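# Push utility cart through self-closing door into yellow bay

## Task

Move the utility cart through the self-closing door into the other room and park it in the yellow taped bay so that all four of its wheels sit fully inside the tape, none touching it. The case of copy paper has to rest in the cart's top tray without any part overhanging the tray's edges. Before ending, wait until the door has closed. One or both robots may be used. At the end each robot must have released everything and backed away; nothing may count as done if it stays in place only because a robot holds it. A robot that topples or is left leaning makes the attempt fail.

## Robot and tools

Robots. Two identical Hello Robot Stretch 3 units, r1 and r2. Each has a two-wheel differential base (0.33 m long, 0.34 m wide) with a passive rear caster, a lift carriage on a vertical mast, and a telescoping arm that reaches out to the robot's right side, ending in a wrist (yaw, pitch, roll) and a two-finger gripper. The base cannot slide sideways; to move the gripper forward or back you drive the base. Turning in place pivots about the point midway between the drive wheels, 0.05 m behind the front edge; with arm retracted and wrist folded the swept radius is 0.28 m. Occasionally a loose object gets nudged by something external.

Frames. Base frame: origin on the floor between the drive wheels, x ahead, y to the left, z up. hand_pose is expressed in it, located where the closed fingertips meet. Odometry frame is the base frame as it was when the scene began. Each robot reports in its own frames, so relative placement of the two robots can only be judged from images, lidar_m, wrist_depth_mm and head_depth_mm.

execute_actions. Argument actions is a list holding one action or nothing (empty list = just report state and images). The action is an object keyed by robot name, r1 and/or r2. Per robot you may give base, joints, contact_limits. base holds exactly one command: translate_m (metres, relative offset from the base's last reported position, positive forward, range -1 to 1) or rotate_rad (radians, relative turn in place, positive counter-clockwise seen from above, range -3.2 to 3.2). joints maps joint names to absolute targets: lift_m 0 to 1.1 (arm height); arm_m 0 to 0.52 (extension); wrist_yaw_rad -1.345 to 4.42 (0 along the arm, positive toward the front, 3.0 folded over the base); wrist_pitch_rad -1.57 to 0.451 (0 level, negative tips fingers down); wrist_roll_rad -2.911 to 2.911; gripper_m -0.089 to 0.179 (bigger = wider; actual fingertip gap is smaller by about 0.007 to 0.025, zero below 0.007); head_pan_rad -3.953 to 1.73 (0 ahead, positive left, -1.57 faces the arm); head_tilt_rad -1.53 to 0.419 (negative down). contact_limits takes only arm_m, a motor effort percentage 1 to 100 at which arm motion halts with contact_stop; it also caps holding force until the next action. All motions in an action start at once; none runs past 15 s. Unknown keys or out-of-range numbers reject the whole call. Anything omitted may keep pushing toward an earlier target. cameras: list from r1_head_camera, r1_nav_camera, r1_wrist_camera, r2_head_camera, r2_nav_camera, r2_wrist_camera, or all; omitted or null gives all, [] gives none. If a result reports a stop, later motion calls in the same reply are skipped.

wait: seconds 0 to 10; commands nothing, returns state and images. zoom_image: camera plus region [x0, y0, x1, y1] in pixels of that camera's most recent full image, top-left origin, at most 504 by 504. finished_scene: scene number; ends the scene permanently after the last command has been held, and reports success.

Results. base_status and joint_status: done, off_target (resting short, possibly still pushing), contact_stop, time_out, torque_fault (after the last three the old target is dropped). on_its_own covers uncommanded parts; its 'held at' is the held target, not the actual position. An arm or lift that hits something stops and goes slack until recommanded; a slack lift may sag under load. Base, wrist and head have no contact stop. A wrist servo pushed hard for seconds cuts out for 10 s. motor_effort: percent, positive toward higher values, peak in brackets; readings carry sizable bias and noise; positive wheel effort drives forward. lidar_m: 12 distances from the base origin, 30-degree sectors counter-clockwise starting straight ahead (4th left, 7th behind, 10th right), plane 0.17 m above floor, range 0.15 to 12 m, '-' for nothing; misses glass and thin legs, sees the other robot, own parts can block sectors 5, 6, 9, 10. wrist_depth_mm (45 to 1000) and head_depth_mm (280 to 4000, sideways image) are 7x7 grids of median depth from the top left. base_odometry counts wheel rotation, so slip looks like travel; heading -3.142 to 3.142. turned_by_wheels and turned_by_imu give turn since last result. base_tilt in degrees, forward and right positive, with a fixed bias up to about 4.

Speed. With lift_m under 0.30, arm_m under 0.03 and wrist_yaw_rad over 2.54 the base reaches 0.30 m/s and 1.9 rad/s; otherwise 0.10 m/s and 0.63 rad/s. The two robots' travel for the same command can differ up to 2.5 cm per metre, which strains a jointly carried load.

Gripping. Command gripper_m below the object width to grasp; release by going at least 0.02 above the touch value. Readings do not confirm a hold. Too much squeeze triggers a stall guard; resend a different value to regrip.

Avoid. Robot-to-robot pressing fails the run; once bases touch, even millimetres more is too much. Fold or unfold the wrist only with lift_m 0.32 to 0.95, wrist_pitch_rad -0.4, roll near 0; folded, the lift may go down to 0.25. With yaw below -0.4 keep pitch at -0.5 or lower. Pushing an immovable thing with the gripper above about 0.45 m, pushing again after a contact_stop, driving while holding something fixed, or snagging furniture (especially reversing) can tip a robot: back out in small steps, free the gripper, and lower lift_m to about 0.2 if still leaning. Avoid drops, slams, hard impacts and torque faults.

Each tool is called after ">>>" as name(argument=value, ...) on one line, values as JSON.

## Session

>>> execute_actions(actions=[], cameras=["r1_nav_camera","r2_nav_camera"])

Scene clock: 0.00 s.
r1.base_odometry: x=+0.000 y=+0.000 heading=+0.000 (m, m, rad; r1's odometry frame)
r1.turned_by_wheels: +0.000 (rad since the last result)
r1.turned_by_imu: +0.000 (rad since the last result)
r1.base_tilt: forward=+0.7 right=-0.7 (deg)
r1.lidar_m: 0.83 0.91 1.40 2.04 2.22 3.43 0.89 0.94 3.02 2.13 1.04 0.84
r1.head_depth_mm: 724 734 745 755 765 778 789 / 736 746 757 769 780 790 805 / 752 760 771 782 793 804 815 / 762 774 785 794 807 819 832 / 774 785 797 811 823 836 848 / 789 799 813 825 839 851 862 / 804 816 826 838 852 868 881
r1.base_status: not commanded
r1.joint_positions: lift_m=+0.385 arm_m=-0.002 wrist_yaw_rad=+2.866 wrist_pitch_rad=-0.613 wrist_roll_rad=+0.004 gripper_m=+0.037 head_pan_rad=-0.009 head_tilt_rad=-0.010
r1.joint_status: not commanded
r1.motor_effort: left_wheel=+1 right_wheel=+1 lift_m=+36 arm_m=+0 wrist_yaw_rad=+0 wrist_pitch_rad=+7 wrist_roll_rad=+0 gripper_m=+0 head_pan_rad=+1 head_tilt_rad=+2 (%)
r1.hand_pose: x=+0.0319 y=+0.0449 z=+0.3562 quat_wxyz=(+0.305, +0.698, +0.119, +0.637) (m; r1's base frame)
r1.wrist_depth_mm: - - - - - - 939 / - - - - - - 948 / 862 - 938 974 - - 926 / 706 - 767 795 840 855 856 / 594 605 657 665 690 722 742 / 526 543 - 577 599 615 625 / 474 - - 497 513 521 540
r2.base_odometry: x=+0.000 y=+0.000 heading=+0.000 (m, m, rad; r2's odometry frame)
r2.turned_by_wheels: +0.000 (rad since the last result)
r2.turned_by_imu: +0.000 (rad since the last result)
r2.base_tilt: forward=-1.1 right=+1.7 (deg)
r2.lidar_m: 1.12 1.12 1.27 2.16 2.53 2.89 1.89 4.65 2.61 2.22 2.22 1.32
r2.head_depth_mm: 1256 1267 1280 1297 1312 1320 1346 / 1205 1220 1222 1239 1253 1263 1278 / 1159 1166 1182 1191 1197 1210 1225 / 1106 1114 1130 1138 1150 1164 1176 / 1067 1073 1087 1102 1105 1119 1132 / 1027 1034 1051 1050 1069 1078 1087 / 994 995 1012 1017 1023 1032 1045
r2.base_status: not commanded
r2.joint_positions: lift_m=+0.450 arm_m=+0.001 wrist_yaw_rad=+2.835 wrist_pitch_rad=-0.581 wrist_roll_rad=-0.008 gripper_m=+0.037 head_pan_rad=+0.010 head_tilt_rad=-0.020
r2.joint_status: not commanded
r2.motor_effort: left_wheel=-1 right_wheel=+0 lift_m=+24 arm_m=+0 wrist_yaw_rad=-1 wrist_pitch_rad=+4 wrist_roll_rad=+0 gripper_m=+0 head_pan_rad=-1 head_tilt_rad=+2 (%)
r2.hand_pose: x=+0.0395 y=+0.0461 z=+0.4280 quat_wxyz=(+0.304, +0.698, +0.098, +0.642) (m; r2's base frame)
r2.wrist_depth_mm: - - - - - - 885 / - 972 - - - - 914 / 754 829 864 903 946 - 975 / 660 726 746 768 805 861 893 / 596 - - 659 721 733 777 / 543 - - 595 634 643 687 / - - - 536 555 589 597
pictures: r1_nav_camera (sideways: a quarter turn counterclockwise sets it upright), r2_nav_camera (sideways: a quarter turn counterclockwise sets it upright)
Images, in order (width x height): r1_nav_camera 672x504, r2_nav_camera 672x504.

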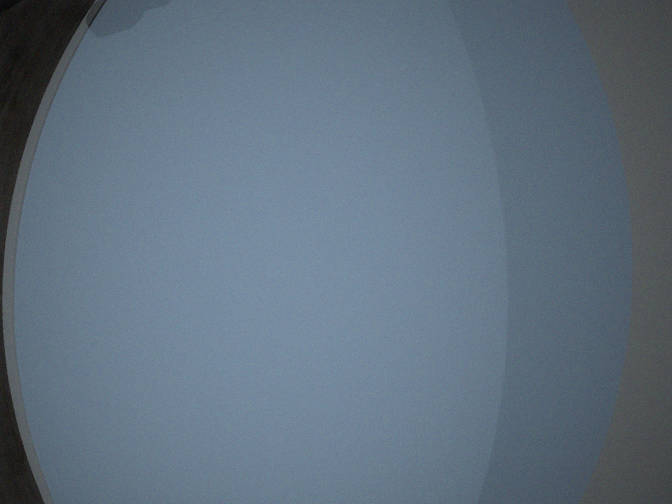

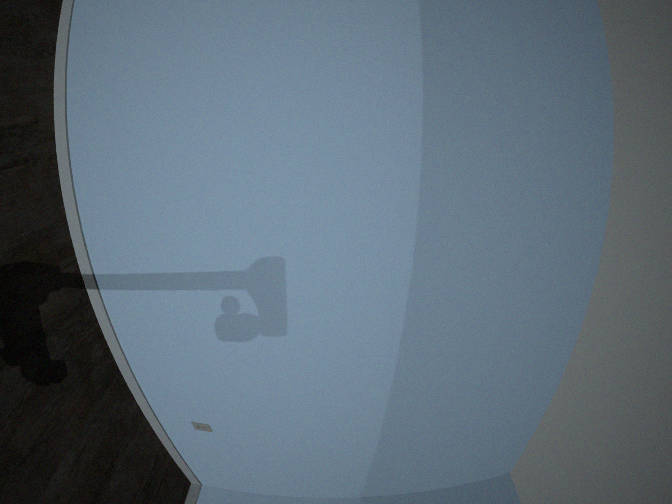

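>>> execute_actions(actions=[{"r1":{"joints":{"head_pan_rad":-3.6,"head_tilt_rad":-0.4,"lift_m":0.28,"wrist_pitch_rad":-0.4}},"r2":{"base":{"rotate_rad":-2.9},"joints":{"head_tilt_rad":-0.3,"lift_m":0.28,"wrist_pitch_rad":-0.4}}}], cameras=["r1_nav_camera","r2_head_camera","r2_nav_camera"])

Scene clock: 8.87 s.
r1.base_odometry: x=+0.000 y=+0.000 heading=+0.000 (m, m, rad; r1's odometry frame)
r1.turned_by_wheels: +0.000 (rad since the last result)
r1.turned_by_imu: -0.002 (rad since the last result)
r1.base_tilt: forward=+0.7 right=-0.7 (deg)
r1.lidar_m: 0.83 0.91 1.39 2.04 2.22 3.42 0.90 0.94 3.08 2.13 1.04 0.84
r1.head_depth_mm: 2961 3115 3354 2857 2056 1598 1305 / 3557 3710 3958 2882 2063 1617 1324 / 3606 3832 - 2940 2078 1623 1327 / 3522 3769 - 2926 2105 1629 1346 / 3420 3629 3884 2993 2142 1662 1343 / 3338 3478 3809 3064 2135 1664 1354 / 3184 3407 3694 3098 1998 1499 1334
r1.base_status: not commanded
r1.joint_positions: lift_m=+0.280 arm_m=-0.002 wrist_yaw_rad=+2.866 wrist_pitch_rad=-0.421 wrist_roll_rad=+0.004 gripper_m=+0.037 head_pan_rad=-3.593 head_tilt_rad=-0.395
r1.joint_status: all done
r1.motor_effort: left_wheel=+1(1) right_wheel=+1(1) lift_m=+25(32) arm_m=+0(0) wrist_yaw_rad=+1(0) wrist_pitch_rad=+11(12) wrist_roll_rad=+0(0) gripper_m=+0(0) head_pan_rad=-2(40) head_tilt_rad=-2(28) (%)
r1.hand_pose: x=+0.0396 y=+0.0722 z=+0.2924 quat_wxyz=(+0.242, +0.706, +0.051, +0.663) (m; r1's base frame)
r1.wrist_depth_mm: - - - - - - 948 / - - - - - - 936 / 964 - - - - - 905 / 725 - 808 904 934 - 871 / 580 - 649 690 709 761 782 / 489 - 544 554 584 602 631 / - - - 460 483 494 516
r2.base_odometry: x=+0.000 y=+0.000 heading=-2.900 (m, m, rad; r2's odometry frame)
r2.turned_by_wheels: -2.900 (rad since the last result)
r2.turned_by_imu: -2.841 (rad since the last result)
r2.base_tilt: forward=-1.0 right=+1.7 (deg)
r2.lidar_m: 1.89 3.22 2.32 2.22 1.64 1.17 1.12 1.15 1.54 2.53 2.61 1.88
r2.head_depth_mm: 3613 - - - 2690 1913 1474 / 3722 - - 2128 2347 1892 1470 / 3808 - - 2202 2222 1868 1460 / 3844 - - 3994 2480 1857 1456 / 3971 - - - 2615 1850 1436 / 3966 - - - 2574 1836 1435 / - - - - 2496 1828 1421
r2.base_status: done
r2.joint_positions: lift_m=+0.281 arm_m=+0.001 wrist_yaw_rad=+2.835 wrist_pitch_rad=-0.422 wrist_roll_rad=-0.008 gripper_m=+0.037 head_pan_rad=+0.010 head_tilt_rad=-0.297
r2.joint_status: all done
r2.motor_effort: left_wheel=+1(13) right_wheel=-1(5) lift_m=+8(22) arm_m=+0(0) wrist_yaw_rad=+0(0) wrist_pitch_rad=+7(8) wrist_roll_rad=-1(0) gripper_m=+0(0) head_pan_rad=+1(1) head_tilt_rad=-1(17) (%)
r2.hand_pose: x=+0.0464 y=+0.0679 z=+0.2925 quat_wxyz=(+0.252, +0.703, +0.042, +0.664) (m; r2's base frame)
r2.wrist_depth_mm: - - - - - - - / - 934 - - - - - / - 740 786 846 929 - - / - 601 646 703 722 757 819 / - 517 - 564 597 626 671 / - - - 467 515 534 556 / - - - 428 438 457 476
pictures: r1_nav_camera (sideways: a quarter turn counterclockwise sets it upright), r2_head_camera (sideways: a quarter turn clockwise sets it upright), r2_nav_camera (sideways: a quarter turn counterclockwise sets it upright)
Images, in order (width x height): r1_nav_camera 672x504, r2_head_camera 896x504, r2_nav_camera 672x504.

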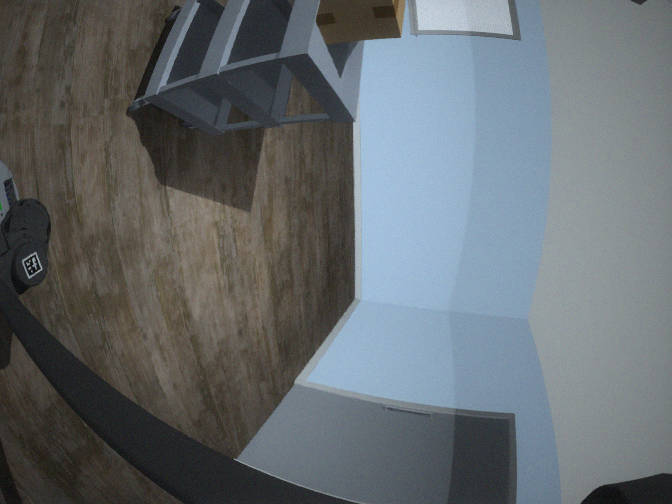

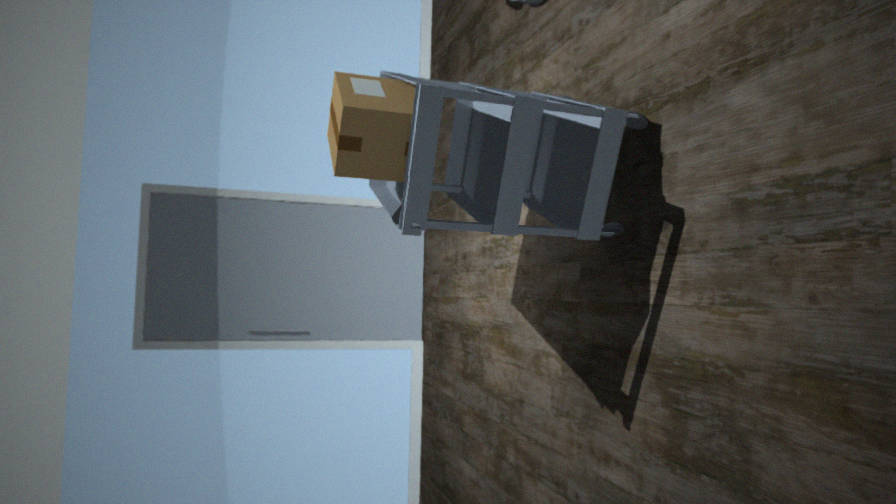

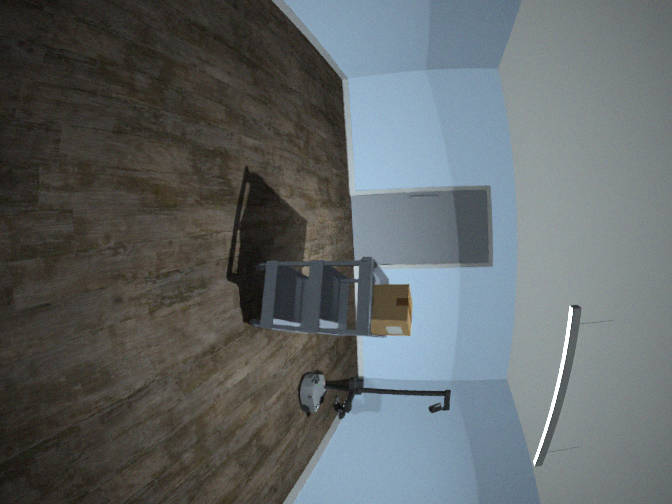

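>>> execute_actions(actions=[{"r1":{"base":{"rotate_rad":2.49},"joints":{"head_pan_rad":-1.57,"head_tilt_rad":-0.3}},"r2":{"base":{"rotate_rad":0.31}}}], cameras=[])

>>> execute_actions(actions=[{"r1":{"base":{"translate_m":1}},"r2":{"base":{"translate_m":1}}}], cameras=[])

>>> execute_actions(actions=[{"r1":{"base":{"translate_m":1}},"r2":{"base":{"translate_m":1}}}], cameras=[])

Scene clock: 24.40 s.
r1.base_odometry: x=+0.000 y=+0.000 heading=+2.490 (m, m, rad; r1's odometry frame)
r1.turned_by_wheels: +2.490 (rad since the last result)
r1.turned_by_imu: +2.482 (rad since the last result)
r1.base_tilt: forward=+0.7 right=-0.7 (deg)
r1.lidar_m: 2.88 0.99 0.89 3.07 3.12 1.17 0.86 0.83 0.86 1.19 2.04 2.12
r1.head_depth_mm: 938 986 1044 1108 1179 1260 1308 / 1053 1121 1182 1278 1371 1489 1411 / 1204 1288 1383 1507 1635 1699 1417 / 1414 1520 1665 1827 2029 1794 1431 / 1695 1873 2047 2217 2289 1804 1437 / 1816 1896 2019 2155 2238 1835 1439 / 1722 1801 1915 2019 2141 1829 1469
r1.base_status: done
r1.joint_positions: lift_m=+0.280 arm_m=-0.002 wrist_yaw_rad=+2.866 wrist_pitch_rad=-0.421 wrist_roll_rad=+0.004 gripper_m=+0.037 head_pan_rad=-1.577 head_tilt_rad=-0.309
r1.joint_status: all done
r1.motor_effort: left_wheel=+0(5) right_wheel=+2(13) lift_m=+25(24) arm_m=+0(1) wrist_yaw_rad=+0(1) wrist_pitch_rad=+11(11) wrist_roll_rad=+0(0) gripper_m=+0(1) head_pan_rad=+4(39) head_tilt_rad=+5(16) (%)
r1.hand_pose: x=+0.0396 y=+0.0722 z=+0.2924 quat_wxyz=(+0.242, +0.706, +0.051, +0.663) (m; r1's base frame)
r1.wrist_depth_mm: - - - - - - 889 / - - - - - - - / 959 - - - - 946 - / 714 - 837 886 961 977 - / 582 - 657 686 727 760 805 / 483 - 536 557 581 596 645 / - - - 460 484 492 521
r2.base_odometry: x=+0.000 y=+0.000 heading=-2.590 (m, m, rad; r2's odometry frame)
r2.turned_by_wheels: +0.310 (rad since the last result)
r2.turned_by_imu: +0.305 (rad since the last result)
r2.base_tilt: forward=-1.1 right=+1.8 (deg)
r2.lidar_m: 4.29 2.54 2.22 2.17 1.28 1.12 1.12 1.31 2.31 2.53 2.96 1.88
r2.head_depth_mm: 3681 - - - 2134 1908 1468 / 3736 - - - 2686 1908 1456 / 3846 - - - 2643 1866 1454 / 3875 - - - 2588 1864 1438 / 3952 - - - 2587 1845 1444 / 3971 - - - 2581 1832 1432 / 3427 3628 3774 3751 2557 1827 1425
r2.base_status: done
r2.joint_positions: lift_m=+0.281 arm_m=+0.001 wrist_yaw_rad=+2.835 wrist_pitch_rad=-0.422 wrist_roll_rad=-0.008 gripper_m=+0.037 head_pan_rad=+0.010 head_tilt_rad=-0.297
r2.joint_status: not commanded
r2.motor_effort: left_wheel=-4(13) right_wheel=+1(6) lift_m=+9(9) arm_m=-1(0) wrist_yaw_rad=+0(1) wrist_pitch_rad=+6(7) wrist_roll_rad=+0(0) gripper_m=+0(0) head_pan_rad=+0(0) head_tilt_rad=-1(1) (%)
r2.hand_pose: x=+0.0464 y=+0.0679 z=+0.2925 quat_wxyz=(+0.252, +0.703, +0.042, +0.664) (m; r2's base frame)
r2.wrist_depth_mm: - - - - - - - / - 948 - - - - - / - 727 789 821 914 - - / - 598 649 672 723 759 843 / - 518 - 563 600 626 667 / - - - 480 517 527 563 / - - - 424 434 454 481
pictures: none
No camera images: the call's "cameras" was empty. Leave "cameras" out to get every camera's image.

Scene clock: 29.50 s.
r1.base_odometry: x=-0.795 y=+0.607 heading=+2.490 (m, m, rad; r1's odometry frame)
r1.turned_by_wheels: +0.000 (rad since the last result)
r1.turned_by_imu: +0.002 (rad since the last result)
r1.base_tilt: forward=+0.6 right=-0.7 (deg)
r1.lidar_m: 2.22 3.03 3.18 0.72 0.73 2.38 1.76 1.70 1.77 1.60 1.54 1.61
r1.head_depth_mm: 1802 1942 2075 2223 2268 1752 1393 / 1708 1814 1967 2095 2195 1754 1414 / 1595 1709 1814 1959 2088 1773 1413 / 1511 1608 1709 1813 1957 1790 1422 / 1433 1521 1606 1707 1817 1814 1433 / 1356 1430 1519 1613 1707 1769 1446 / 1303 1361 1434 1520 1613 1699 1460
r1.base_status: done
r1.joint_positions: lift_m=+0.280 arm_m=-0.002 wrist_yaw_rad=+2.866 wrist_pitch_rad=-0.420 wrist_roll_rad=+0.004 gripper_m=+0.037 head_pan_rad=-1.577 head_tilt_rad=-0.309
r1.joint_status: not commanded
r1.motor_effort: left_wheel=+0(4) right_wheel=+2(9) lift_m=+25(25) arm_m=-1(0) wrist_yaw_rad=+0(0) wrist_pitch_rad=+11(11) wrist_roll_rad=+0(0) gripper_m=-1(1) head_pan_rad=+4(3) head_tilt_rad=+5(5) (%)
r1.hand_pose: x=+0.0396 y=+0.0723 z=+0.2926 quat_wxyz=(+0.241, +0.706, +0.051, +0.664) (m; r1's base frame)
r1.wrist_depth_mm: - - - - - - - / - - - - - - - / 918 941 876 - - - - / 705 - 831 874 943 999 - / 583 - 660 690 724 751 802 / 490 - 540 551 596 600 635 / - - - 465 483 492 521
r2.base_odometry: x=-0.852 y=-0.524 heading=-2.590 (m, m, rad; r2's odometry frame)
r2.turned_by_wheels: +0.000 (rad since the last result)
r2.turned_by_imu: +0.000 (rad since the last result)
r2.base_tilt: forward=-1.1 right=+1.8 (deg)
r2.lidar_m: 3.70 2.23 1.94 1.94 2.27 2.07 2.07 2.42 2.80 2.81 1.11 1.11
r2.head_depth_mm: 3147 3289 3410 3558 2696 1912 1476 / 3217 3398 3556 3716 2662 1901 1460 / 3293 3465 3710 3935 2632 1876 1446 / 3385 3520 3775 3914 2583 1878 1446 / 3449 3672 3941 3982 2605 1835 1447 / 3481 3712 3936 3988 2555 1824 1433 / 3035 3209 3359 3371 2526 1814 1430
r2.base_status: done
r2.joint_positions: lift_m=+0.281 arm_m=+0.001 wrist_yaw_rad=+2.835 wrist_pitch_rad=-0.421 wrist_roll_rad=-0.008 gripper_m=+0.037 head_pan_rad=+0.010 head_tilt_rad=-0.297
r2.joint_status: not commanded
r2.motor_effort: left_wheel=-4(10) right_wheel=+1(6) lift_m=+8(9) arm_m=-1(0) wrist_yaw_rad=+0(0) wrist_pitch_rad=+6(6) wrist_roll_rad=+0(0) gripper_m=+0(0) head_pan_rad=+0(0) head_tilt_rad=-1(1) (%)
r2.hand_pose: x=+0.0464 y=+0.0680 z=+0.2927 quat_wxyz=(+0.252, +0.703, +0.042, +0.664) (m; r2's base frame)
r2.wrist_depth_mm: - - - - - - - / - 942 - - - - - / - 736 789 859 914 - - / - 612 638 679 706 780 817 / - 516 - 560 598 646 669 / - - - 480 513 522 560 / - - - 424 433 461 477
pictures: none
No camera images: the call's "cameras" was empty. Leave "cameras" out to get every camera's image.

Scene clock: 34.60 s.
r1.base_odometry: x=-1.590 y=+1.213 heading=+2.490 (m, m, rad; r1's odometry frame)
r1.turned_by_wheels: +0.000 (rad since the last result)
r1.turned_by_imu: +0.002 (rad since the last result)
r1.base_tilt: forward=+0.7 right=-0.7 (deg)
r1.lidar_m: 1.52 2.17 2.27 1.75 1.42 1.22 2.66 2.57 1.49 1.10 1.06 1.10
r1.head_depth_mm: 1226 1308 1410 1537 1673 1717 1395 / 1145 1222 1315 1417 1529 1647 1409 / 1075 1148 1219 1319 1417 1538 1428 / 1019 1083 1155 1228 1318 1427 1423 / 967 1027 1085 1158 1239 1324 1394 / 921 973 1028 1093 1159 1242 1333 / 877 920 977 1027 1096 1160 1248
r1.base_status: done
r1.joint_positions: lift_m=+0.280 arm_m=-0.002 wrist_yaw_rad=+2.866 wrist_pitch_rad=-0.420 wrist_roll_rad=+0.004 gripper_m=+0.037 head_pan_rad=-1.577 head_tilt_rad=-0.309
r1.joint_status: not commanded
r1.motor_effort: left_wheel=+0(3) right_wheel=+2(8) lift_m=+25(25) arm_m=-1(1) wrist_yaw_rad=+0(0) wrist_pitch_rad=+11(11) wrist_roll_rad=+0(0) gripper_m=+1(0) head_pan_rad=+2(4) head_tilt_rad=+5(5) (%)
r1.hand_pose: x=+0.0396 y=+0.0723 z=+0.2926 quat_wxyz=(+0.241, +0.706, +0.051, +0.664) (m; r1's base frame)
r1.wrist_depth_mm: - - - - - - - / - - - - - - - / 974 - - - - - - / 727 - 833 888 957 - - / 581 - 646 692 706 759 817 / 484 - 547 547 588 594 635 / - - - 464 487 502 517
r2.base_odometry: x=-1.704 y=-1.048 heading=-2.590 (m, m, rad; r2's odometry frame)
r2.turned_by_wheels: +0.000 (rad since the last result)
r2.turned_by_imu: +0.000 (rad since the last result)
r2.base_tilt: forward=-1.1 right=+1.7 (deg)
r2.lidar_m: 2.78 1.92 1.67 1.68 1.96 3.02 3.02 3.51 0.83 0.76 1.16 1.62
r2.head_depth_mm: 2289 2409 2571 2662 2708 1917 1472 / 2380 2517 2637 2847 2678 1899 1465 / 2422 2544 2686 2924 2648 1884 1460 / 2474 2633 2773 2977 2578 1861 1437 / 2577 2734 2872 3040 2567 1854 1432 / 2627 2770 3018 3205 2519 1843 1433 / 2630 2768 2864 3018 2498 1838 1420
r2.base_status: done
r2.joint_positions: lift_m=+0.281 arm_m=+0.001 wrist_yaw_rad=+2.835 wrist_pitch_rad=-0.421 wrist_roll_rad=-0.008 gripper_m=+0.037 head_pan_rad=+0.010 head_tilt_rad=-0.298
r2.joint_status: not commanded
r2.motor_effort: left_wheel=-3(8) right_wheel=+1(6) lift_m=+9(9) arm_m=+0(0) wrist_yaw_rad=+0(0) wrist_pitch_rad=+6(6) wrist_roll_rad=+0(0) gripper_m=+0(0) head_pan_rad=+0(1) head_tilt_rad=-1(1) (%)
r2.hand_pose: x=+0.0464 y=+0.0680 z=+0.2927 quat_wxyz=(+0.252, +0.703, +0.042, +0.664) (m; r2's base frame)
r2.wrist_depth_mm: - - - - - - - / - 948 - - - - - / - 734 785 839 908 - - / - 623 658 689 716 769 829 / - 519 - 557 601 620 667 / - - - 474 510 526 555 / - - - 422 434 461 469
pictures: none
No camera images: the call's "cameras" was empty. Leave "cameras" out to get every camera's image.

>>> execute_actions(actions=[{"r1":{"base":{"translate_m":0.26},"joints":{"lift_m":0.75}},"r2":{"base":{"translate_m":1}}}], cameras=[])

>>> execute_actions(actions=[{"r1":{"base":{"rotate_rad":0.515},"joints":{"lift_m":0.94,"wrist_yaw_rad":0,"gripper_m":0.1}},"r2":{"base":{"translate_m":1}}}], cameras=[])

>>> execute_actions(actions=[{"r1":{"joints":{"lift_m":0.99,"wrist_pitch_rad":0,"arm_m":0.33}},"r2":{"base":{"translate_m":0.57}}}], cameras=["r1_wrist_camera"])

Scene clock: 47.87 s.
r1.base_odometry: x=-1.797 y=+1.371 heading=+2.490 (m, m, rad; r1's odometry frame)
r1.turned_by_wheels: +0.000 (rad since the last result)
r1.turned_by_imu: -0.001 (rad since the last result)
r1.base_tilt: forward=+0.7 right=-0.7 (deg)
r1.lidar_m: 1.34 1.95 2.03 1.01 1.83 1.43 2.90 2.80 1.30 0.96 0.92 0.97
r1.head_depth_mm: 1061 1138 1233 1333 1466 1573 1399 / 1002 1065 1147 1239 1345 1476 1404 / 945 1002 1076 1155 1245 1347 1392 / 894 949 1008 1079 1151 1248 1342 / 847 894 951 1016 1083 1165 1259 / 807 848 900 954 1014 1084 1167 / 768 810 855 901 956 1014 1087
r1.base_status: done
r1.joint_positions: lift_m=+0.750 arm_m=-0.002 wrist_yaw_rad=+2.866 wrist_pitch_rad=-0.420 wrist_roll_rad=+0.004 gripper_m=+0.037 head_pan_rad=-1.577 head_tilt_rad=-0.309
r1.joint_status: all done
r1.motor_effort: left_wheel=+0(5) right_wheel=+3(11) lift_m=+46(50) arm_m=-1(0) wrist_yaw_rad=+0(0) wrist_pitch_rad=+11(11) wrist_roll_rad=+0(0) gripper_m=+0(0) head_pan_rad=+3(4) head_tilt_rad=+5(5) (%)
r1.hand_pose: x=+0.0396 y=+0.0724 z=+0.7619 quat_wxyz=(+0.241, +0.706, +0.051, +0.664) (m; r1's base frame)
r1.wrist_depth_mm: - - - - - - - / - - - - - - - / - - - - - - - / - - - - - - - / - - - - - - - / - - - - - - - / 930 931 978 997 - - -
r2.base_odometry: x=-2.555 y=-1.572 heading=-2.590 (m, m, rad; r2's odometry frame)
r2.turned_by_wheels: +0.000 (rad since the last result)
r2.turned_by_imu: +0.001 (rad since the last result)
r2.base_tilt: forward=-1.1 right=+1.7 (deg)
r2.lidar_m: 1.82 1.61 1.40 1.40 1.64 2.89 3.97 1.31 1.30 3.35 0.90 1.82
r2.head_depth_mm: 1482 1567 1659 1765 1888 1905 1476 / 1543 1620 1711 1795 1934 1896 1461 / 1570 1648 1752 1885 1992 1870 1451 / 1610 1713 1815 1925 2077 1860 1457 / 1667 1755 1881 1991 2135 1843 1439 / 1694 1813 1927 2057 2182 1849 1428 / 1744 1866 1984 2124 2249 1807 1430
r2.base_status: done
r2.joint_positions: lift_m=+0.281 arm_m=+0.001 wrist_yaw_rad=+2.835 wrist_pitch_rad=-0.421 wrist_roll_rad=-0.008 gripper_m=+0.037 head_pan_rad=+0.010 head_tilt_rad=-0.298
r2.joint_status: not commanded
r2.motor_effort: left_wheel=-3(8) right_wheel=+0(5) lift_m=+9(9) arm_m=-1(0) wrist_yaw_rad=+0(1) wrist_pitch_rad=+6(6) wrist_roll_rad=+0(0) gripper_m=+0(0) head_pan_rad=+1(1) head_tilt_rad=-1(1) (%)
r2.hand_pose: x=+0.0464 y=+0.0680 z=+0.2927 quat_wxyz=(+0.252, +0.703, +0.042, +0.664) (m; r2's base frame)
r2.wrist_depth_mm: - - - - - - - / - 960 - - - - - / - 751 780 867 906 - - / - 619 645 688 703 778 823 / - 520 - 556 618 627 659 / - - - 479 514 531 561 / - - - 426 439 455 482
pictures: none
No camera images: the call's "cameras" was empty. Leave "cameras" out to get every camera's image.

Scene clock: 52.97 s.
r1.base_odometry: x=-1.797 y=+1.371 heading=+3.005 (m, m, rad; r1's odometry frame)
r1.turned_by_wheels: +0.515 (rad since the last result)
r1.turned_by_imu: +0.514 (rad since the last result)
r1.base_tilt: forward=+0.7 right=-0.8 (deg)
r1.lidar_m: 0.79 2.03 2.78 1.85 1.70 2.90 2.80 1.32 0.97 0.93 0.97 1.33
r1.head_depth_mm: 771 824 879 945 1023 1116 1211 / 771 823 880 949 1022 1100 - / 772 824 881 946 1025 1108 - / 773 819 871 938 1025 1107 1248 / 770 815 872 942 1023 1117 1233 / 773 826 882 948 1026 1116 1231 / 773 823 884 949 1029 1122 1229
r1.base_status: done
r1.joint_positions: lift_m=+0.940 arm_m=-0.002 wrist_yaw_rad=+0.003 wrist_pitch_rad=-0.420 wrist_roll_rad=+0.004 gripper_m=+0.100 head_pan_rad=-1.577 head_tilt_rad=-0.309
r1.joint_status: all done
r1.motor_effort: left_wheel=+0(4) right_wheel=+3(7) lift_m=+46(48) arm_m=-1(1) wrist_yaw_rad=-2(2) wrist_pitch_rad=+11(11) wrist_roll_rad=+0(0) gripper_m=+0(82) head_pan_rad=+4(4) head_tilt_rad=+5(6) (%)
r1.hand_pose: x=-0.0208 y=-0.3675 z=+0.9519 quat_wxyz=(+0.691, +0.148, -0.692, -0.147) (m; r1's base frame)
r1.wrist_depth_mm: 685 667 652 631 604 592 583 / 742 726 698 668 663 642 624 / 825 790 755 737 729 700 665 / 903 865 843 808 777 755 735 / - 960 917 885 869 815 815 / - - 998 985 917 902 878 / - - - - - 993 986
r2.base_odometry: x=-3.407 y=-2.096 heading=-2.590 (m, m, rad; r2's odometry frame)
r2.turned_by_wheels: +0.000 (rad since the last result)
r2.turned_by_imu: +0.000 (rad since the last result)
r2.base_tilt: forward=-1.0 right=+1.8 (deg)
r2.lidar_m: 0.86 1.01 1.13 1.13 1.31 2.33 4.92 2.02 0.79 1.69 0.99 0.86
r2.head_depth_mm: 679 719 761 807 858 916 986 / 698 737 779 827 882 944 1015 / 716 759 799 852 908 978 1055 / 733 777 823 881 947 1010 1093 / 754 799 853 904 969 1054 1137 / 773 826 871 934 1012 1095 1191 / 795 849 904 971 1047 1129 1238
r2.base_status: done
r2.joint_positions: lift_m=+0.281 arm_m=+0.001 wrist_yaw_rad=+2.835 wrist_pitch_rad=-0.421 wrist_roll_rad=-0.008 gripper_m=+0.037 head_pan_rad=+0.010 head_tilt_rad=-0.298
r2.joint_status: not commanded
r2.motor_effort: left_wheel=-3(9) right_wheel=+1(4) lift_m=+8(9) arm_m=+0(1) wrist_yaw_rad=-1(1) wrist_pitch_rad=+6(6) wrist_roll_rad=+0(0) gripper_m=+0(0) head_pan_rad=+0(0) head_tilt_rad=-1(1) (%)
r2.hand_pose: x=+0.0464 y=+0.0680 z=+0.2927 quat_wxyz=(+0.252, +0.703, +0.042, +0.664) (m; r2's base frame)
r2.wrist_depth_mm: - - - - - - 991 / - 923 - - - - 930 / - 743 814 865 905 - 896 / - 624 650 670 726 753 795 / - 525 - 560 602 627 665 / - - - 474 512 526 551 / - - - 426 437 459 477
pictures: none
No camera images: the call's "cameras" was empty. Leave "cameras" out to get every camera's image.

Scene clock: 56.63 s.
r1.base_odometry: x=-1.797 y=+1.371 heading=+3.005 (m, m, rad; r1's odometry frame)
r1.turned_by_wheels: +0.000 (rad since the last result)
r1.turned_by_imu: -0.001 (rad since the last result)
r1.base_tilt: forward=+0.7 right=-0.7 (deg)
r1.lidar_m: 1.95 2.02 2.78 1.86 1.71 2.90 2.79 1.32 0.97 0.93 0.97 1.12
r1.head_depth_mm: 770 821 877 - 1038 1119 1222 / 772 822 868 - 1025 1120 1228 / 774 823 872 - 1038 1118 1221 / 771 815 878 958 1024 1118 1230 / 773 817 873 939 1024 1117 1224 / 772 822 882 951 1022 1121 1229 / 774 823 884 949 1026 1125 1232
r1.base_status: not commanded
r1.joint_positions: lift_m=+0.990 arm_m=+0.330 wrist_yaw_rad=+0.002 wrist_pitch_rad=-0.023 wrist_roll_rad=+0.004 gripper_m=+0.100 head_pan_rad=-1.577 head_tilt_rad=-0.309
r1.joint_status: all done
r1.motor_effort: left_wheel=+0(0) right_wheel=+3(3) lift_m=+46(47) arm_m=+6(7) wrist_yaw_rad=-1(2) wrist_pitch_rad=+13(14) wrist_roll_rad=+0(0) gripper_m=+0(0) head_pan_rad=+3(4) head_tilt_rad=+5(5) (%)
r1.hand_pose: x=-0.0210 y=-0.7301 z=+1.0983 quat_wxyz=(+0.706, +0.009, -0.708, -0.008) (m; r1's base frame)
r1.wrist_depth_mm: 369 357 344 349 346 338 336 / 373 371 353 356 352 348 338 / 383 373 358 362 360 350 346 / 389 384 365 368 366 356 351 / 395 389 378 374 371 362 356 / 401 398 388 380 375 371 364 / 407 399 393 389 383 378 368
r2.base_odometry: x=-3.893 y=-2.394 heading=-2.590 (m, m, rad; r2's odometry frame)
r2.turned_by_wheels: +0.000 (rad since the last result)
r2.turned_by_imu: +0.000 (rad since the last result)
r2.base_tilt: forward=-1.2 right=+1.7 (deg)
r2.lidar_m: 0.32 0.37 0.65 0.97 1.14 2.01 5.42 1.12 3.76 0.62 0.36 0.32
r2.head_depth_mm: - - - - 285 298 321 / - - - - 289 309 332 / - - - 284 297 318 345 / - - - 288 307 330 357 / - - 283 296 318 343 371 / - - 288 307 328 355 387 / - 283 295 316 341 370 404
r2.base_status: done
r2.joint_positions: lift_m=+0.281 arm_m=+0.001 wrist_yaw_rad=+2.835 wrist_pitch_rad=-0.421 wrist_roll_rad=-0.008 gripper_m=+0.037 head_pan_rad=+0.010 head_tilt_rad=-0.298
r2.joint_status: not commanded
r2.motor_effort: left_wheel=-3(9) right_wheel=+0(3) lift_m=+8(9) arm_m=-1(0) wrist_yaw_rad=+0(1) wrist_pitch_rad=+6(6) wrist_roll_rad=-1(0) gripper_m=+0(0) head_pan_rad=+0(0) head_tilt_rad=-1(1) (%)
r2.hand_pose: x=+0.0464 y=+0.0680 z=+0.2927 quat_wxyz=(+0.252, +0.703, +0.042, +0.664) (m; r2's base frame)
r2.wrist_depth_mm: 930 944 921 916 885 496 342 / - 941 979 - 876 485 337 / - 735 777 850 803 467 333 / - 608 645 696 680 465 325 / - 519 - 561 585 452 323 / - - - 476 511 418 320 / - - - 425 435 415 312
pictures: r1_wrist_camera
Images, in order (width x height): r1_wrist_camera 644x364.

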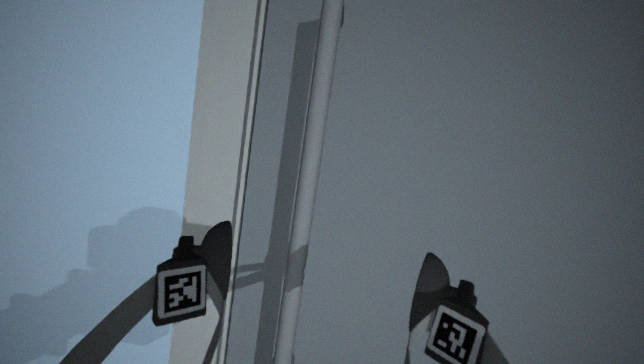

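>>> execute_actions(actions=[{"r1":{"base":{"translate_m":0.022}},"r2":{"base":{"rotate_rad":-1.83}}}], cameras=[])

>>> execute_actions(actions=[{"r1":{"joints":{"arm_m":0.505},"contact_limits":{"arm_m":15}},"r2":{"base":{"translate_m":0.5}}}], cameras=["r1_wrist_camera","r2_nav_camera"])

Scene clock: 76.67 s.
r1.base_odometry: x=-1.818 y=+1.374 heading=+3.004 (m, m, rad; r1's odometry frame)
r1.turned_by_wheels: +0.000 (rad since the last result)
r1.turned_by_imu: -0.001 (rad since the last result)
r1.base_tilt: forward=+0.7 right=-0.7 (deg)
r1.lidar_m: 1.93 2.00 2.75 4.85 1.72 2.92 2.82 1.32 0.96 0.92 0.97 1.10
r1.head_depth_mm: 771 822 878 - 1034 1116 1228 / 771 822 873 - 1021 1116 1223 / 773 821 873 - 1042 1116 1228 / 770 819 870 955 1026 1114 1227 / 765 821 873 943 1030 1117 1224 / 775 823 884 953 1028 1118 1224 / 771 826 884 946 1029 1117 1232
r1.base_status: done
r1.joint_positions: lift_m=+0.990 arm_m=+0.330 wrist_yaw_rad=+0.002 wrist_pitch_rad=-0.023 wrist_roll_rad=+0.004 gripper_m=+0.100 head_pan_rad=-1.577 head_tilt_rad=-0.309
r1.joint_status: not commanded
r1.motor_effort: left_wheel=+0(1) right_wheel=+2(8) lift_m=+46(46) arm_m=+6(6) wrist_yaw_rad=-1(1) wrist_pitch_rad=+12(13) wrist_roll_rad=+0(0) gripper_m=+0(1) head_pan_rad=+3(5) head_tilt_rad=+5(6) (%)
r1.hand_pose: x=-0.0210 y=-0.7301 z=+1.0983 quat_wxyz=(+0.706, +0.009, -0.708, -0.008) (m; r1's base frame)
r1.wrist_depth_mm: 364 360 341 346 343 344 333 / 372 369 348 356 351 345 340 / 380 377 359 364 359 351 345 / 385 382 366 364 361 352 349 / 389 387 376 375 372 366 361 / 404 396 385 382 374 371 365 / 411 403 388 391 386 377 367
r2.base_odometry: x=-3.893 y=-2.394 heading=+1.863 (m, m, rad; r2's odometry frame)
r2.turned_by_wheels: -1.830 (rad since the last result)
r2.turned_by_imu: -1.789 (rad since the last result)
r2.base_tilt: forward=-1.2 right=+1.8 (deg)
r2.lidar_m: 1.11 0.44 0.33 0.32 0.33 0.47 0.97 1.02 1.42 4.27 2.52 1.10
r2.head_depth_mm: 3266 3466 3696 3908 2662 1891 1285 / 3327 3476 3685 3878 2658 1894 1474 / 3341 3444 3605 3784 2651 1881 1463 / 3362 3518 3732 3919 2605 1868 1451 / 2498 2654 2817 2999 2482 1839 1435 / 1307 1344 1404 1474 1525 1586 1397 / 884 894 904 953 942 961 1027
r2.base_status: done
r2.joint_positions: lift_m=+0.281 arm_m=+0.001 wrist_yaw_rad=+2.835 wrist_pitch_rad=-0.421 wrist_roll_rad=-0.008 gripper_m=+0.037 head_pan_rad=+0.010 head_tilt_rad=-0.298
r2.joint_status: not commanded
r2.motor_effort: left_wheel=+2(13) right_wheel=-2(3) lift_m=+9(9) arm_m=+0(1) wrist_yaw_rad=-1(1) wrist_pitch_rad=+6(6) wrist_roll_rad=+0(0) gripper_m=+1(0) head_pan_rad=+0(0) head_tilt_rad=-1(1) (%)
r2.hand_pose: x=+0.0464 y=+0.0680 z=+0.2927 quat_wxyz=(+0.252, +0.703, +0.042, +0.664) (m; r2's base frame)
r2.wrist_depth_mm: 298 309 328 351 375 403 445 / - 339 358 389 415 455 511 / - 364 396 430 471 510 589 / - 414 439 479 536 588 668 / - 447 - 518 574 611 664 / - - - 476 510 521 563 / - - - 429 436 455 481
pictures: none
No camera images: the call's "cameras" was empty. Leave "cameras" out to get every camera's image.

Scene clock: 80.07 s.
r1.base_odometry: x=-1.818 y=+1.374 heading=+3.004 (m, m, rad; r1's odometry frame)
r1.turned_by_wheels: +0.000 (rad since the last result)
r1.turned_by_imu: -0.001 (rad since the last result)
r1.base_tilt: forward=+0.6 right=-0.7 (deg)
r1.lidar_m: 1.93 2.01 2.75 4.84 1.72 2.92 2.82 1.32 0.97 0.92 0.74 1.34
r1.head_depth_mm: 770 820 881 - 1024 1113 1225 / 773 820 862 956 1023 1113 1228 / 772 827 861 965 1021 1116 1232 / 772 814 870 949 1028 1112 1227 / 765 817 873 944 1023 1121 1227 / 771 824 880 948 1027 1120 1231 / 773 823 883 952 1029 1121 1226
r1.base_status: not commanded
r1.joint_positions: lift_m=+0.990 arm_m=+0.505 wrist_yaw_rad=+0.002 wrist_pitch_rad=-0.023 wrist_roll_rad=+0.004 gripper_m=+0.100 head_pan_rad=-1.577 head_tilt_rad=-0.309
r1.joint_status: all done
r1.motor_effort: left_wheel=+0(0) right_wheel=+2(2) lift_m=+46(46) arm_m=+6(7) wrist_yaw_rad=-1(2) wrist_pitch_rad=+13(12) wrist_roll_rad=+0(0) gripper_m=-1(0) head_pan_rad=+4(4) head_tilt_rad=+5(5) (%)
r1.contact_limits: arm_m 15 (drawing in: default 28, maximum 46; extending or still: default 39, maximum 64)
r1.hand_pose: x=-0.0210 y=-0.9051 z=+1.0983 quat_wxyz=(+0.706, +0.009, -0.708, -0.008) (m; r1's base frame)
r1.wrist_depth_mm: 187 172 182 181 177 175 171 / 190 174 186 119 180 177 174 / 193 178 189 126 182 180 177 / 198 181 192 124 186 183 181 / 201 184 195 190 189 186 183 / 206 188 198 130 192 190 186 / 210 191 203 197 198 192 190
r2.base_odometry: x=-4.037 y=-1.915 heading=+1.863 (m, m, rad; r2's odometry frame)
r2.turned_by_wheels: +0.000 (rad since the last result)
r2.turned_by_imu: +0.000 (rad since the last result)
r2.base_tilt: forward=-1.0 right=+1.7 (deg)
r2.lidar_m: 1.06 0.42 0.31 0.30 0.32 0.44 1.34 1.54 2.15 5.45 0.74 3.38
r2.head_depth_mm: 2878 2984 3190 3401 2667 1915 1475 / 2856 3028 3198 3467 2697 1902 1456 / 2864 3052 3258 3407 2651 1888 1461 / 2830 3002 3206 479 2480 1876 1453 / 2357 2585 2692 2022 2157 1865 1442 / 1194 1274 1342 460 457 1515 1370 / 842 864 888 902 820 953 977
r2.base_status: done
r2.joint_positions: lift_m=+0.281 arm_m=+0.001 wrist_yaw_rad=+2.835 wrist_pitch_rad=-0.421 wrist_roll_rad=-0.008 gripper_m=+0.037 head_pan_rad=+0.010 head_tilt_rad=-0.298
r2.joint_status: not commanded
r2.motor_effort: left_wheel=+1(13) right_wheel=-1(4) lift_m=+9(9) arm_m=-1(1) wrist_yaw_rad=+0(0) wrist_pitch_rad=+6(6) wrist_roll_rad=+0(0) gripper_m=+0(0) head_pan_rad=+0(0) head_tilt_rad=-1(1) (%)
r2.hand_pose: x=+0.0464 y=+0.0680 z=+0.2927 quat_wxyz=(+0.252, +0.703, +0.042, +0.664) (m; r2's base frame)
r2.wrist_depth_mm: 284 293 312 335 364 384 421 / - 319 341 367 399 429 484 / - 352 381 412 454 494 560 / - 393 421 457 506 579 653 / - 431 - 507 568 616 673 / - - - 478 508 527 554 / - - - 426 432 452 483
pictures: r1_wrist_camera, r2_nav_camera (sideways: a quarter turn counterclockwise sets it upright)
Images, in order (width x height): r1_wrist_camera 644x364, r2_nav_camera 672x504.

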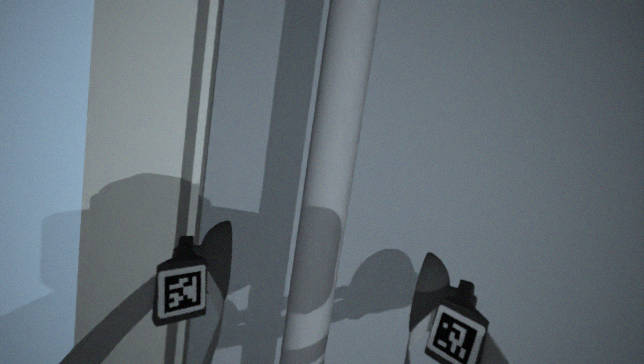

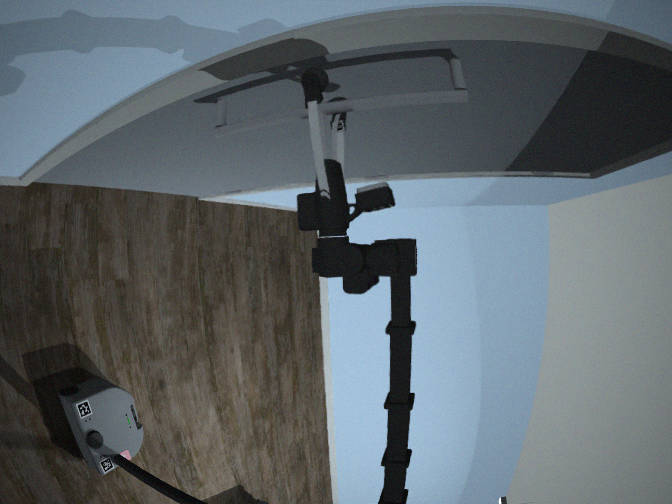

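>>> execute_actions(actions=[{"r1":{"joints":{"gripper_m":-0.05,"arm_m":0.495}},"r2":{"base":{"rotate_rad":0.1}}}], cameras=[])

>>> execute_actions(actions=[{"r1":{"joints":{"arm_m":0.315},"base":{"translate_m":-0.03}}}], cameras=[])

>>> execute_actions(actions=[{"r1":{"joints":{"arm_m":0.16},"base":{"translate_m":-0.06}}}], cameras=[])

>>> execute_actions(actions=[{"r1":{"joints":{"arm_m":0.005},"base":{"translate_m":-0.095}},"r2":{"base":{"translate_m":0.3},"joints":{"head_tilt_rad":-0.9}}}], cameras=["r1_wrist_camera","r2_nav_camera"])

Scene clock: 91.00 s.
r1.base_odometry: x=-1.819 y=+1.374 heading=+3.005 (m, m, rad; r1's odometry frame)
r1.turned_by_wheels: +0.000 (rad since the last result)
r1.turned_by_imu: -0.001 (rad since the last result)
r1.base_tilt: forward=+0.7 right=-0.6 (deg)
r1.lidar_m: 1.93 2.00 2.75 4.84 1.72 2.92 2.82 1.31 0.96 0.92 0.75 1.33
r1.head_depth_mm: 766 817 876 - 1021 1113 1224 / 765 818 859 949 1019 1105 1221 / 764 817 858 962 1017 1110 1221 / 769 810 868 943 1017 1114 1221 / 760 818 872 948 1022 1117 1232 / 771 823 881 947 1026 1123 1228 / 772 826 880 948 1026 1118 1235
r1.base_status: not commanded
r1.joint_positions: lift_m=+0.990 arm_m=+0.495 wrist_yaw_rad=+0.008 wrist_pitch_rad=-0.021 wrist_roll_rad=+0.004 gripper_m=-0.049 head_pan_rad=-1.577 head_tilt_rad=-0.309
r1.joint_status: all done
r1.motor_effort: left_wheel=+4(4) right_wheel=-5(6) lift_m=+46(46) arm_m=-6(5) wrist_yaw_rad=-6(6) wrist_pitch_rad=+11(13) wrist_roll_rad=+0(0) gripper_m=-27(100) head_pan_rad=+3(4) head_tilt_rad=+5(5) (%)
r1.hand_pose: x=-0.0195 y=-0.8961 z=+1.0989 quat_wxyz=(+0.706, +0.010, -0.708, -0.005) (m; r1's base frame)
r1.wrist_depth_mm: 197 181 184 182 179 175 175 / 201 185 187 185 182 180 176 / 205 187 191 124 185 183 180 / 209 190 195 190 188 187 182 / 212 194 199 128 192 190 186 / 216 198 203 126 195 192 189 / 221 201 206 131 198 196 191
r2.base_odometry: x=-4.037 y=-1.915 heading=+1.963 (m, m, rad; r2's odometry frame)
r2.turned_by_wheels: +0.100 (rad since the last result)
r2.turned_by_imu: +0.099 (rad since the last result)
r2.base_tilt: forward=-1.1 right=+1.8 (deg)
r2.lidar_m: 0.79 0.38 0.31 0.30 0.33 0.50 1.47 1.59 2.42 2.59 0.74 3.30
r2.head_depth_mm: 2772 2932 3148 3374 2688 1898 1476 / 2792 2994 3145 3370 2646 1894 1459 / 2805 2968 3190 465 2362 1884 1458 / 2417 2743 3160 2368 468 1870 1460 / 1214 1296 1377 468 462 1677 1442 / 831 871 906 935 930 1054 1112 / 625 643 667 679 678 739 764
r2.base_status: done
r2.joint_positions: lift_m=+0.281 arm_m=+0.001 wrist_yaw_rad=+2.835 wrist_pitch_rad=-0.421 wrist_roll_rad=-0.008 gripper_m=+0.037 head_pan_rad=+0.010 head_tilt_rad=-0.298
r2.joint_status: not commanded
r2.motor_effort: left_wheel=-3(13) right_wheel=+1(4) lift_m=+9(9) arm_m=-1(1) wrist_yaw_rad=+0(1) wrist_pitch_rad=+6(6) wrist_roll_rad=-1(1) gripper_m=+0(0) head_pan_rad=+0(0) head_tilt_rad=-1(0) (%)
r2.hand_pose: x=+0.0464 y=+0.0680 z=+0.2927 quat_wxyz=(+0.252, +0.703, +0.042, +0.664) (m; r2's base frame)
r2.wrist_depth_mm: 293 303 312 328 342 358 365 / - 327 344 357 375 391 410 / - 359 377 397 417 436 464 / - 404 420 447 477 500 540 / - 437 - 483 537 574 629 / - - - 477 508 534 555 / - - - 423 434 453 472
pictures: none
No camera images: the call's "cameras" was empty. Leave "cameras" out to get every camera's image.

Scene clock: 93.57 s.
r1.base_odometry: x=-1.789 y=+1.370 heading=+3.005 (m, m, rad; r1's odometry frame)
r1.turned_by_wheels: +0.000 (rad since the last result)
r1.turned_by_imu: +0.018 (rad since the last result)
r1.base_tilt: forward=+0.7 right=-0.6 (deg)
r1.lidar_m: 1.96 2.04 2.86 1.79 1.65 2.87 2.78 1.28 0.81 0.74 0.76 1.36
r1.head_depth_mm: 641 683 734 - 867 943 1037 / 631 673 712 - 844 915 1008 / 619 656 696 - 830 893 978 / 608 644 688 739 812 890 1000 / 743 805 867 941 1026 1116 1233 / 774 828 887 953 1032 1126 1234 / 776 827 886 958 1034 1130 1243
r1.base_status: done
r1.joint_positions: lift_m=+0.990 arm_m=+0.316 wrist_yaw_rad=-0.010 wrist_pitch_rad=-0.023 wrist_roll_rad=+0.004 gripper_m=-0.037 head_pan_rad=-1.577 head_tilt_rad=-0.309
r1.joint_status: all done
r1.on_its_own: gripper_m is held at -0.038, not at your -0.050, by its stall guard, which is still easing
r1.motor_effort: left_wheel=-2(16) right_wheel=+8(37) lift_m=+46(46) arm_m=-12(18) wrist_yaw_rad=+8(39) wrist_pitch_rad=+12(13) wrist_roll_rad=+0(0) gripper_m=-22(30) head_pan_rad=+2(3) head_tilt_rad=+5(5) (%)
r1.hand_pose: x=-0.0239 y=-0.7165 z=+1.0983 quat_wxyz=(+0.706, +0.005, -0.708, -0.012) (m; r1's base frame)
r1.wrist_depth_mm: 381 376 175 179 187 193 203 / 389 379 178 180 191 199 207 / 397 386 181 183 195 204 212 / 401 392 186 127 199 209 217 / 410 405 188 130 205 215 222 / 417 409 192 128 210 219 230 / 425 414 199 136 217 225 234
r2.base_odometry: x=-4.037 y=-1.915 heading=+1.963 (m, m, rad; r2's odometry frame)
r2.turned_by_wheels: +0.000 (rad since the last result)
r2.turned_by_imu: +0.000 (rad since the last result)
r2.base_tilt: forward=-1.0 right=+1.7 (deg)
r2.lidar_m: 0.43 0.38 0.31 0.30 0.33 0.50 1.46 1.59 2.41 2.58 0.76 3.30
r2.head_depth_mm: 2791 2915 3066 524 475 1903 1465 / 2802 2992 3136 3270 473 1884 1470 / 2814 2973 3145 3353 2370 1884 1455 / 2443 2765 3120 3347 2237 1798 1453 / 1219 1299 1350 1438 916 987 1358 / 328 346 367 392 420 456 498 / 2910 3103 3336 3501 2519 1836 1424
r2.base_status: not commanded
r2.joint_positions: lift_m=+0.281 arm_m=+0.001 wrist_yaw_rad=+2.835 wrist_pitch_rad=-0.421 wrist_roll_rad=-0.008 gripper_m=+0.037 head_pan_rad=+0.010 head_tilt_rad=-0.298
r2.joint_status: not commanded
r2.motor_effort: left_wheel=-4(3) right_wheel=+1(1) lift_m=+9(9) arm_m=+0(0) wrist_yaw_rad=+0(0) wrist_pitch_rad=+6(6) wrist_roll_rad=+0(0) gripper_m=+0(0) head_pan_rad=+0(0) head_tilt_rad=-1(2) (%)
r2.hand_pose: x=+0.0464 y=+0.0680 z=+0.2927 quat_wxyz=(+0.252, +0.703, +0.042, +0.664) (m; r2's base frame)
r2.wrist_depth_mm: 293 302 313 327 342 351 365 / - 329 341 358 377 394 - / - 360 379 401 419 439 - / - 403 418 451 478 509 826 / - 436 - 481 537 614 646 / - - - 476 508 524 396 / - - - 424 434 459 445
pictures: none
No camera images: the call's "cameras" was empty. Leave "cameras" out to get every camera's image.

Scene clock: 95.97 s.
r1.base_odometry: x=-1.729 y=+1.362 heading=+3.005 (m, m, rad; r1's odometry frame)
r1.turned_by_wheels: +0.000 (rad since the last result)
r1.turned_by_imu: +0.000 (rad since the last result)
r1.base_tilt: forward=+0.7 right=-0.7 (deg)
r1.lidar_m: 2.01 2.12 2.95 1.70 1.57 2.81 2.72 1.27 0.68 0.57 0.80 1.35
r1.head_depth_mm: 531 570 611 642 - 816 880 / 512 548 586 - - 765 824 / 494 524 561 591 - 729 776 / 477 503 534 572 618 676 739 / 460 493 530 582 988 1100 1229 / 762 819 880 947 1029 1125 1240 / 775 830 886 957 1035 1128 1247
r1.base_status: done
r1.joint_positions: lift_m=+0.990 arm_m=+0.161 wrist_yaw_rad=+0.014 wrist_pitch_rad=-0.026 wrist_roll_rad=+0.004 gripper_m=-0.028 head_pan_rad=-1.577 head_tilt_rad=-0.309
r1.joint_status: all done
r1.on_its_own: gripper_m is held at -0.029, not at your -0.050, by its stall guard, which is still easing
r1.motor_effort: left_wheel=+3(16) right_wheel=-5(39) lift_m=+46(46) arm_m=-12(19) wrist_yaw_rad=-11(57) wrist_pitch_rad=+14(14) wrist_roll_rad=+0(0) gripper_m=-15(27) head_pan_rad=+3(5) head_tilt_rad=+6(5) (%)
r1.hand_pose: x=-0.0180 y=-0.5614 z=+1.0977 quat_wxyz=(+0.706, +0.014, -0.708, -0.005) (m; r1's base frame)
r1.wrist_depth_mm: 558 537 168 175 198 215 236 / 559 556 173 178 203 222 244 / 587 564 176 127 208 229 253 / 588 563 181 132 214 236 260 / 594 578 185 129 220 243 272 / 607 600 186 130 229 251 281 / 618 601 197 169 238 260 292
r2.base_odometry: x=-4.037 y=-1.915 heading=+1.963 (m, m, rad; r2's odometry frame)
r2.turned_by_wheels: +0.000 (rad since the last result)
r2.turned_by_imu: +0.000 (rad since the last result)
r2.base_tilt: forward=-1.0 right=+1.8 (deg)
r2.lidar_m: 0.45 0.38 0.31 0.30 0.33 0.50 1.47 1.59 2.42 2.58 0.80 3.30
r2.head_depth_mm: 2744 2965 3158 3347 2562 1910 1479 / 347 370 399 496 559 1806 1466 / 405 414 421 435 459 490 534 / 562 582 600 620 641 665 689 / 925 971 1025 1082 1145 1228 1310 / 2923 3057 3221 3441 2404 1762 1417 / 2958 3188 3367 3531 2553 1830 1427
r2.base_status: not commanded
r2.joint_positions: lift_m=+0.281 arm_m=+0.001 wrist_yaw_rad=+2.835 wrist_pitch_rad=-0.421 wrist_roll_rad=-0.008 gripper_m=+0.037 head_pan_rad=+0.010 head_tilt_rad=-0.298
r2.joint_status: not commanded
r2.motor_effort: left_wheel=-3(3) right_wheel=+1(1) lift_m=+9(9) arm_m=-1(1) wrist_yaw_rad=+0(1) wrist_pitch_rad=+6(6) wrist_roll_rad=+0(0) gripper_m=+0(1) head_pan_rad=+0(0) head_tilt_rad=-1(1) (%)
r2.hand_pose: x=+0.0464 y=+0.0680 z=+0.2927 quat_wxyz=(+0.252, +0.703, +0.042, +0.664) (m; r2's base frame)
r2.wrist_depth_mm: 290 299 314 328 340 355 374 / - 328 344 360 378 392 - / - 361 378 396 420 438 - / - 405 421 447 472 512 831 / - 441 - 483 530 609 673 / - - - 477 507 528 552 / - - - 426 439 466 480
pictures: none
No camera images: the call's "cameras" was empty. Leave "cameras" out to get every camera's image.

Scene clock: 99.43 s.
r1.base_odometry: x=-1.635 y=+1.349 heading=+3.005 (m, m, rad; r1's odometry frame)
r1.turned_by_wheels: +0.000 (rad since the last result)
r1.turned_by_imu: +0.000 (rad since the last result)
r1.base_tilt: forward=+0.7 right=-0.7 (deg)
r1.lidar_m: 2.12 2.21 3.09 1.57 1.44 2.71 2.63 1.28 0.55 0.41 0.72 1.35
r1.head_depth_mm: 422 453 489 530 576 - - / 395 422 453 488 531 - - / 371 395 421 452 - - - / 350 362 382 409 440 480 527 / 331 350 372 395 422 456 504 / 315 333 357 391 995 1114 1219 / 743 810 878 953 1031 1098 1061
r1.base_status: done
r1.joint_positions: lift_m=+0.990 arm_m=+0.006 wrist_yaw_rad=+0.068 wrist_pitch_rad=-0.028 wrist_roll_rad=+0.004 gripper_m=-0.028 head_pan_rad=-1.577 head_tilt_rad=-0.309
r1.joint_status: all done
r1.on_its_own: wrist_yaw_rad is held at +0.062, not at your +0.000, by its stall guard, which is not easing now; gripper_m is held at -0.029, not at your -0.050, by its stall guard, which is not easing now
r1.motor_effort: left_wheel=+2(14) right_wheel=-4(41) lift_m=+46(46) arm_m=-10(20) wrist_yaw_rad=-5(74) wrist_pitch_rad=+15(16) wrist_roll_rad=+0(0) gripper_m=-20(28) head_pan_rad=+3(3) head_tilt_rad=+5(6) (%)
r1.hand_pose: x=-0.0040 y=-0.4056 z=+1.0970 quat_wxyz=(+0.706, +0.034, -0.707, +0.014) (m; r1's base frame)
r1.wrist_depth_mm: 778 416 164 174 208 239 282 / 791 474 169 177 214 248 294 / 803 586 173 129 221 259 309 / 810 587 178 133 228 268 321 / 829 606 183 131 237 278 340 / 848 176 181 131 250 289 359 / 861 179 194 172 265 303 379
r2.base_odometry: x=-4.151 y=-1.638 heading=+1.963 (m, m, rad; r2's odometry frame)
r2.turned_by_wheels: +0.000 (rad since the last result)
r2.turned_by_imu: +0.000 (rad since the last result)
r2.base_tilt: forward=-1.2 right=+1.7 (deg)
r2.lidar_m: 0.50 3.22 0.25 0.26 0.29 0.43 1.76 1.91 2.91 2.22 0.33 0.34
r2.head_depth_mm: 366 397 434 477 532 614 1110 / 423 464 516 578 659 764 1073 / 501 561 638 733 867 1063 1102 / 614 706 828 1003 1274 1235 1106 / 794 953 1193 1514 1401 1220 1091 / 1002 1250 1836 1602 1389 1213 1084 / 2707 2373 1908 1615 1377 1205 1077
r2.base_status: done
r2.joint_positions: lift_m=+0.281 arm_m=+0.001 wrist_yaw_rad=+2.835 wrist_pitch_rad=-0.421 wrist_roll_rad=-0.008 gripper_m=+0.037 head_pan_rad=+0.010 head_tilt_rad=-0.890
r2.joint_status: all done
r2.motor_effort: left_wheel=-4(10) right_wheel=+1(6) lift_m=+9(9) arm_m=-1(0) wrist_yaw_rad=-1(1) wrist_pitch_rad=+6(6) wrist_roll_rad=+0(0) gripper_m=+0(0) head_pan_rad=+0(0) head_tilt_rad=-4(27) (%)
r2.hand_pose: x=+0.0464 y=+0.0680 z=+0.2927 quat_wxyz=(+0.252, +0.703, +0.042, +0.664) (m; r2's base frame)
r2.wrist_depth_mm: 258 265 279 279 - - - / - 291 304 309 - - - / - 313 333 349 912 - - / - 360 372 392 717 763 836 / - 397 - 438 597 623 663 / - - - 475 513 530 560 / - - - 424 433 456 474
pictures: r1_wrist_camera, r2_nav_camera (sideways: a quarter turn counterclockwise sets it upright)
Images, in order (width x height): r1_wrist_camera 644x364, r2_nav_camera 672x504.

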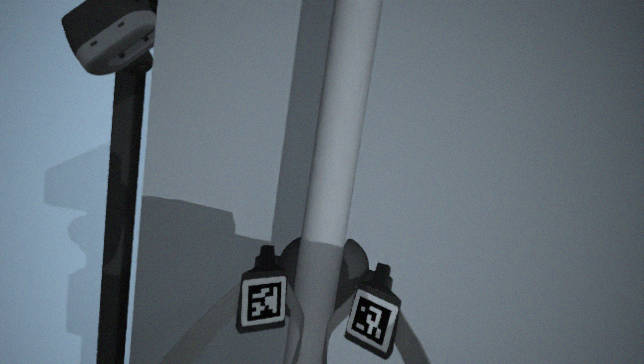

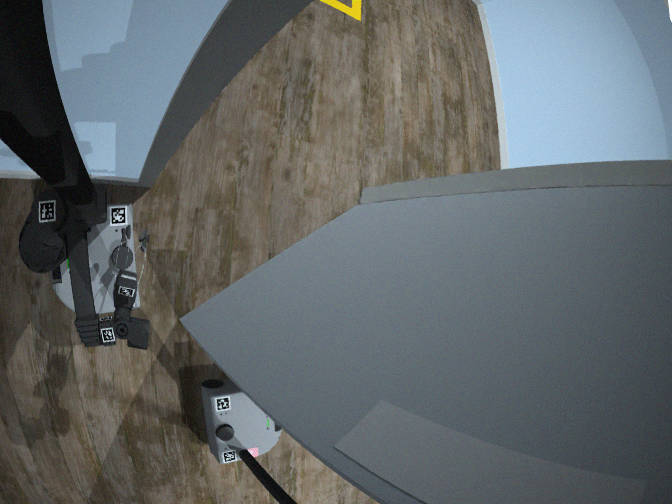

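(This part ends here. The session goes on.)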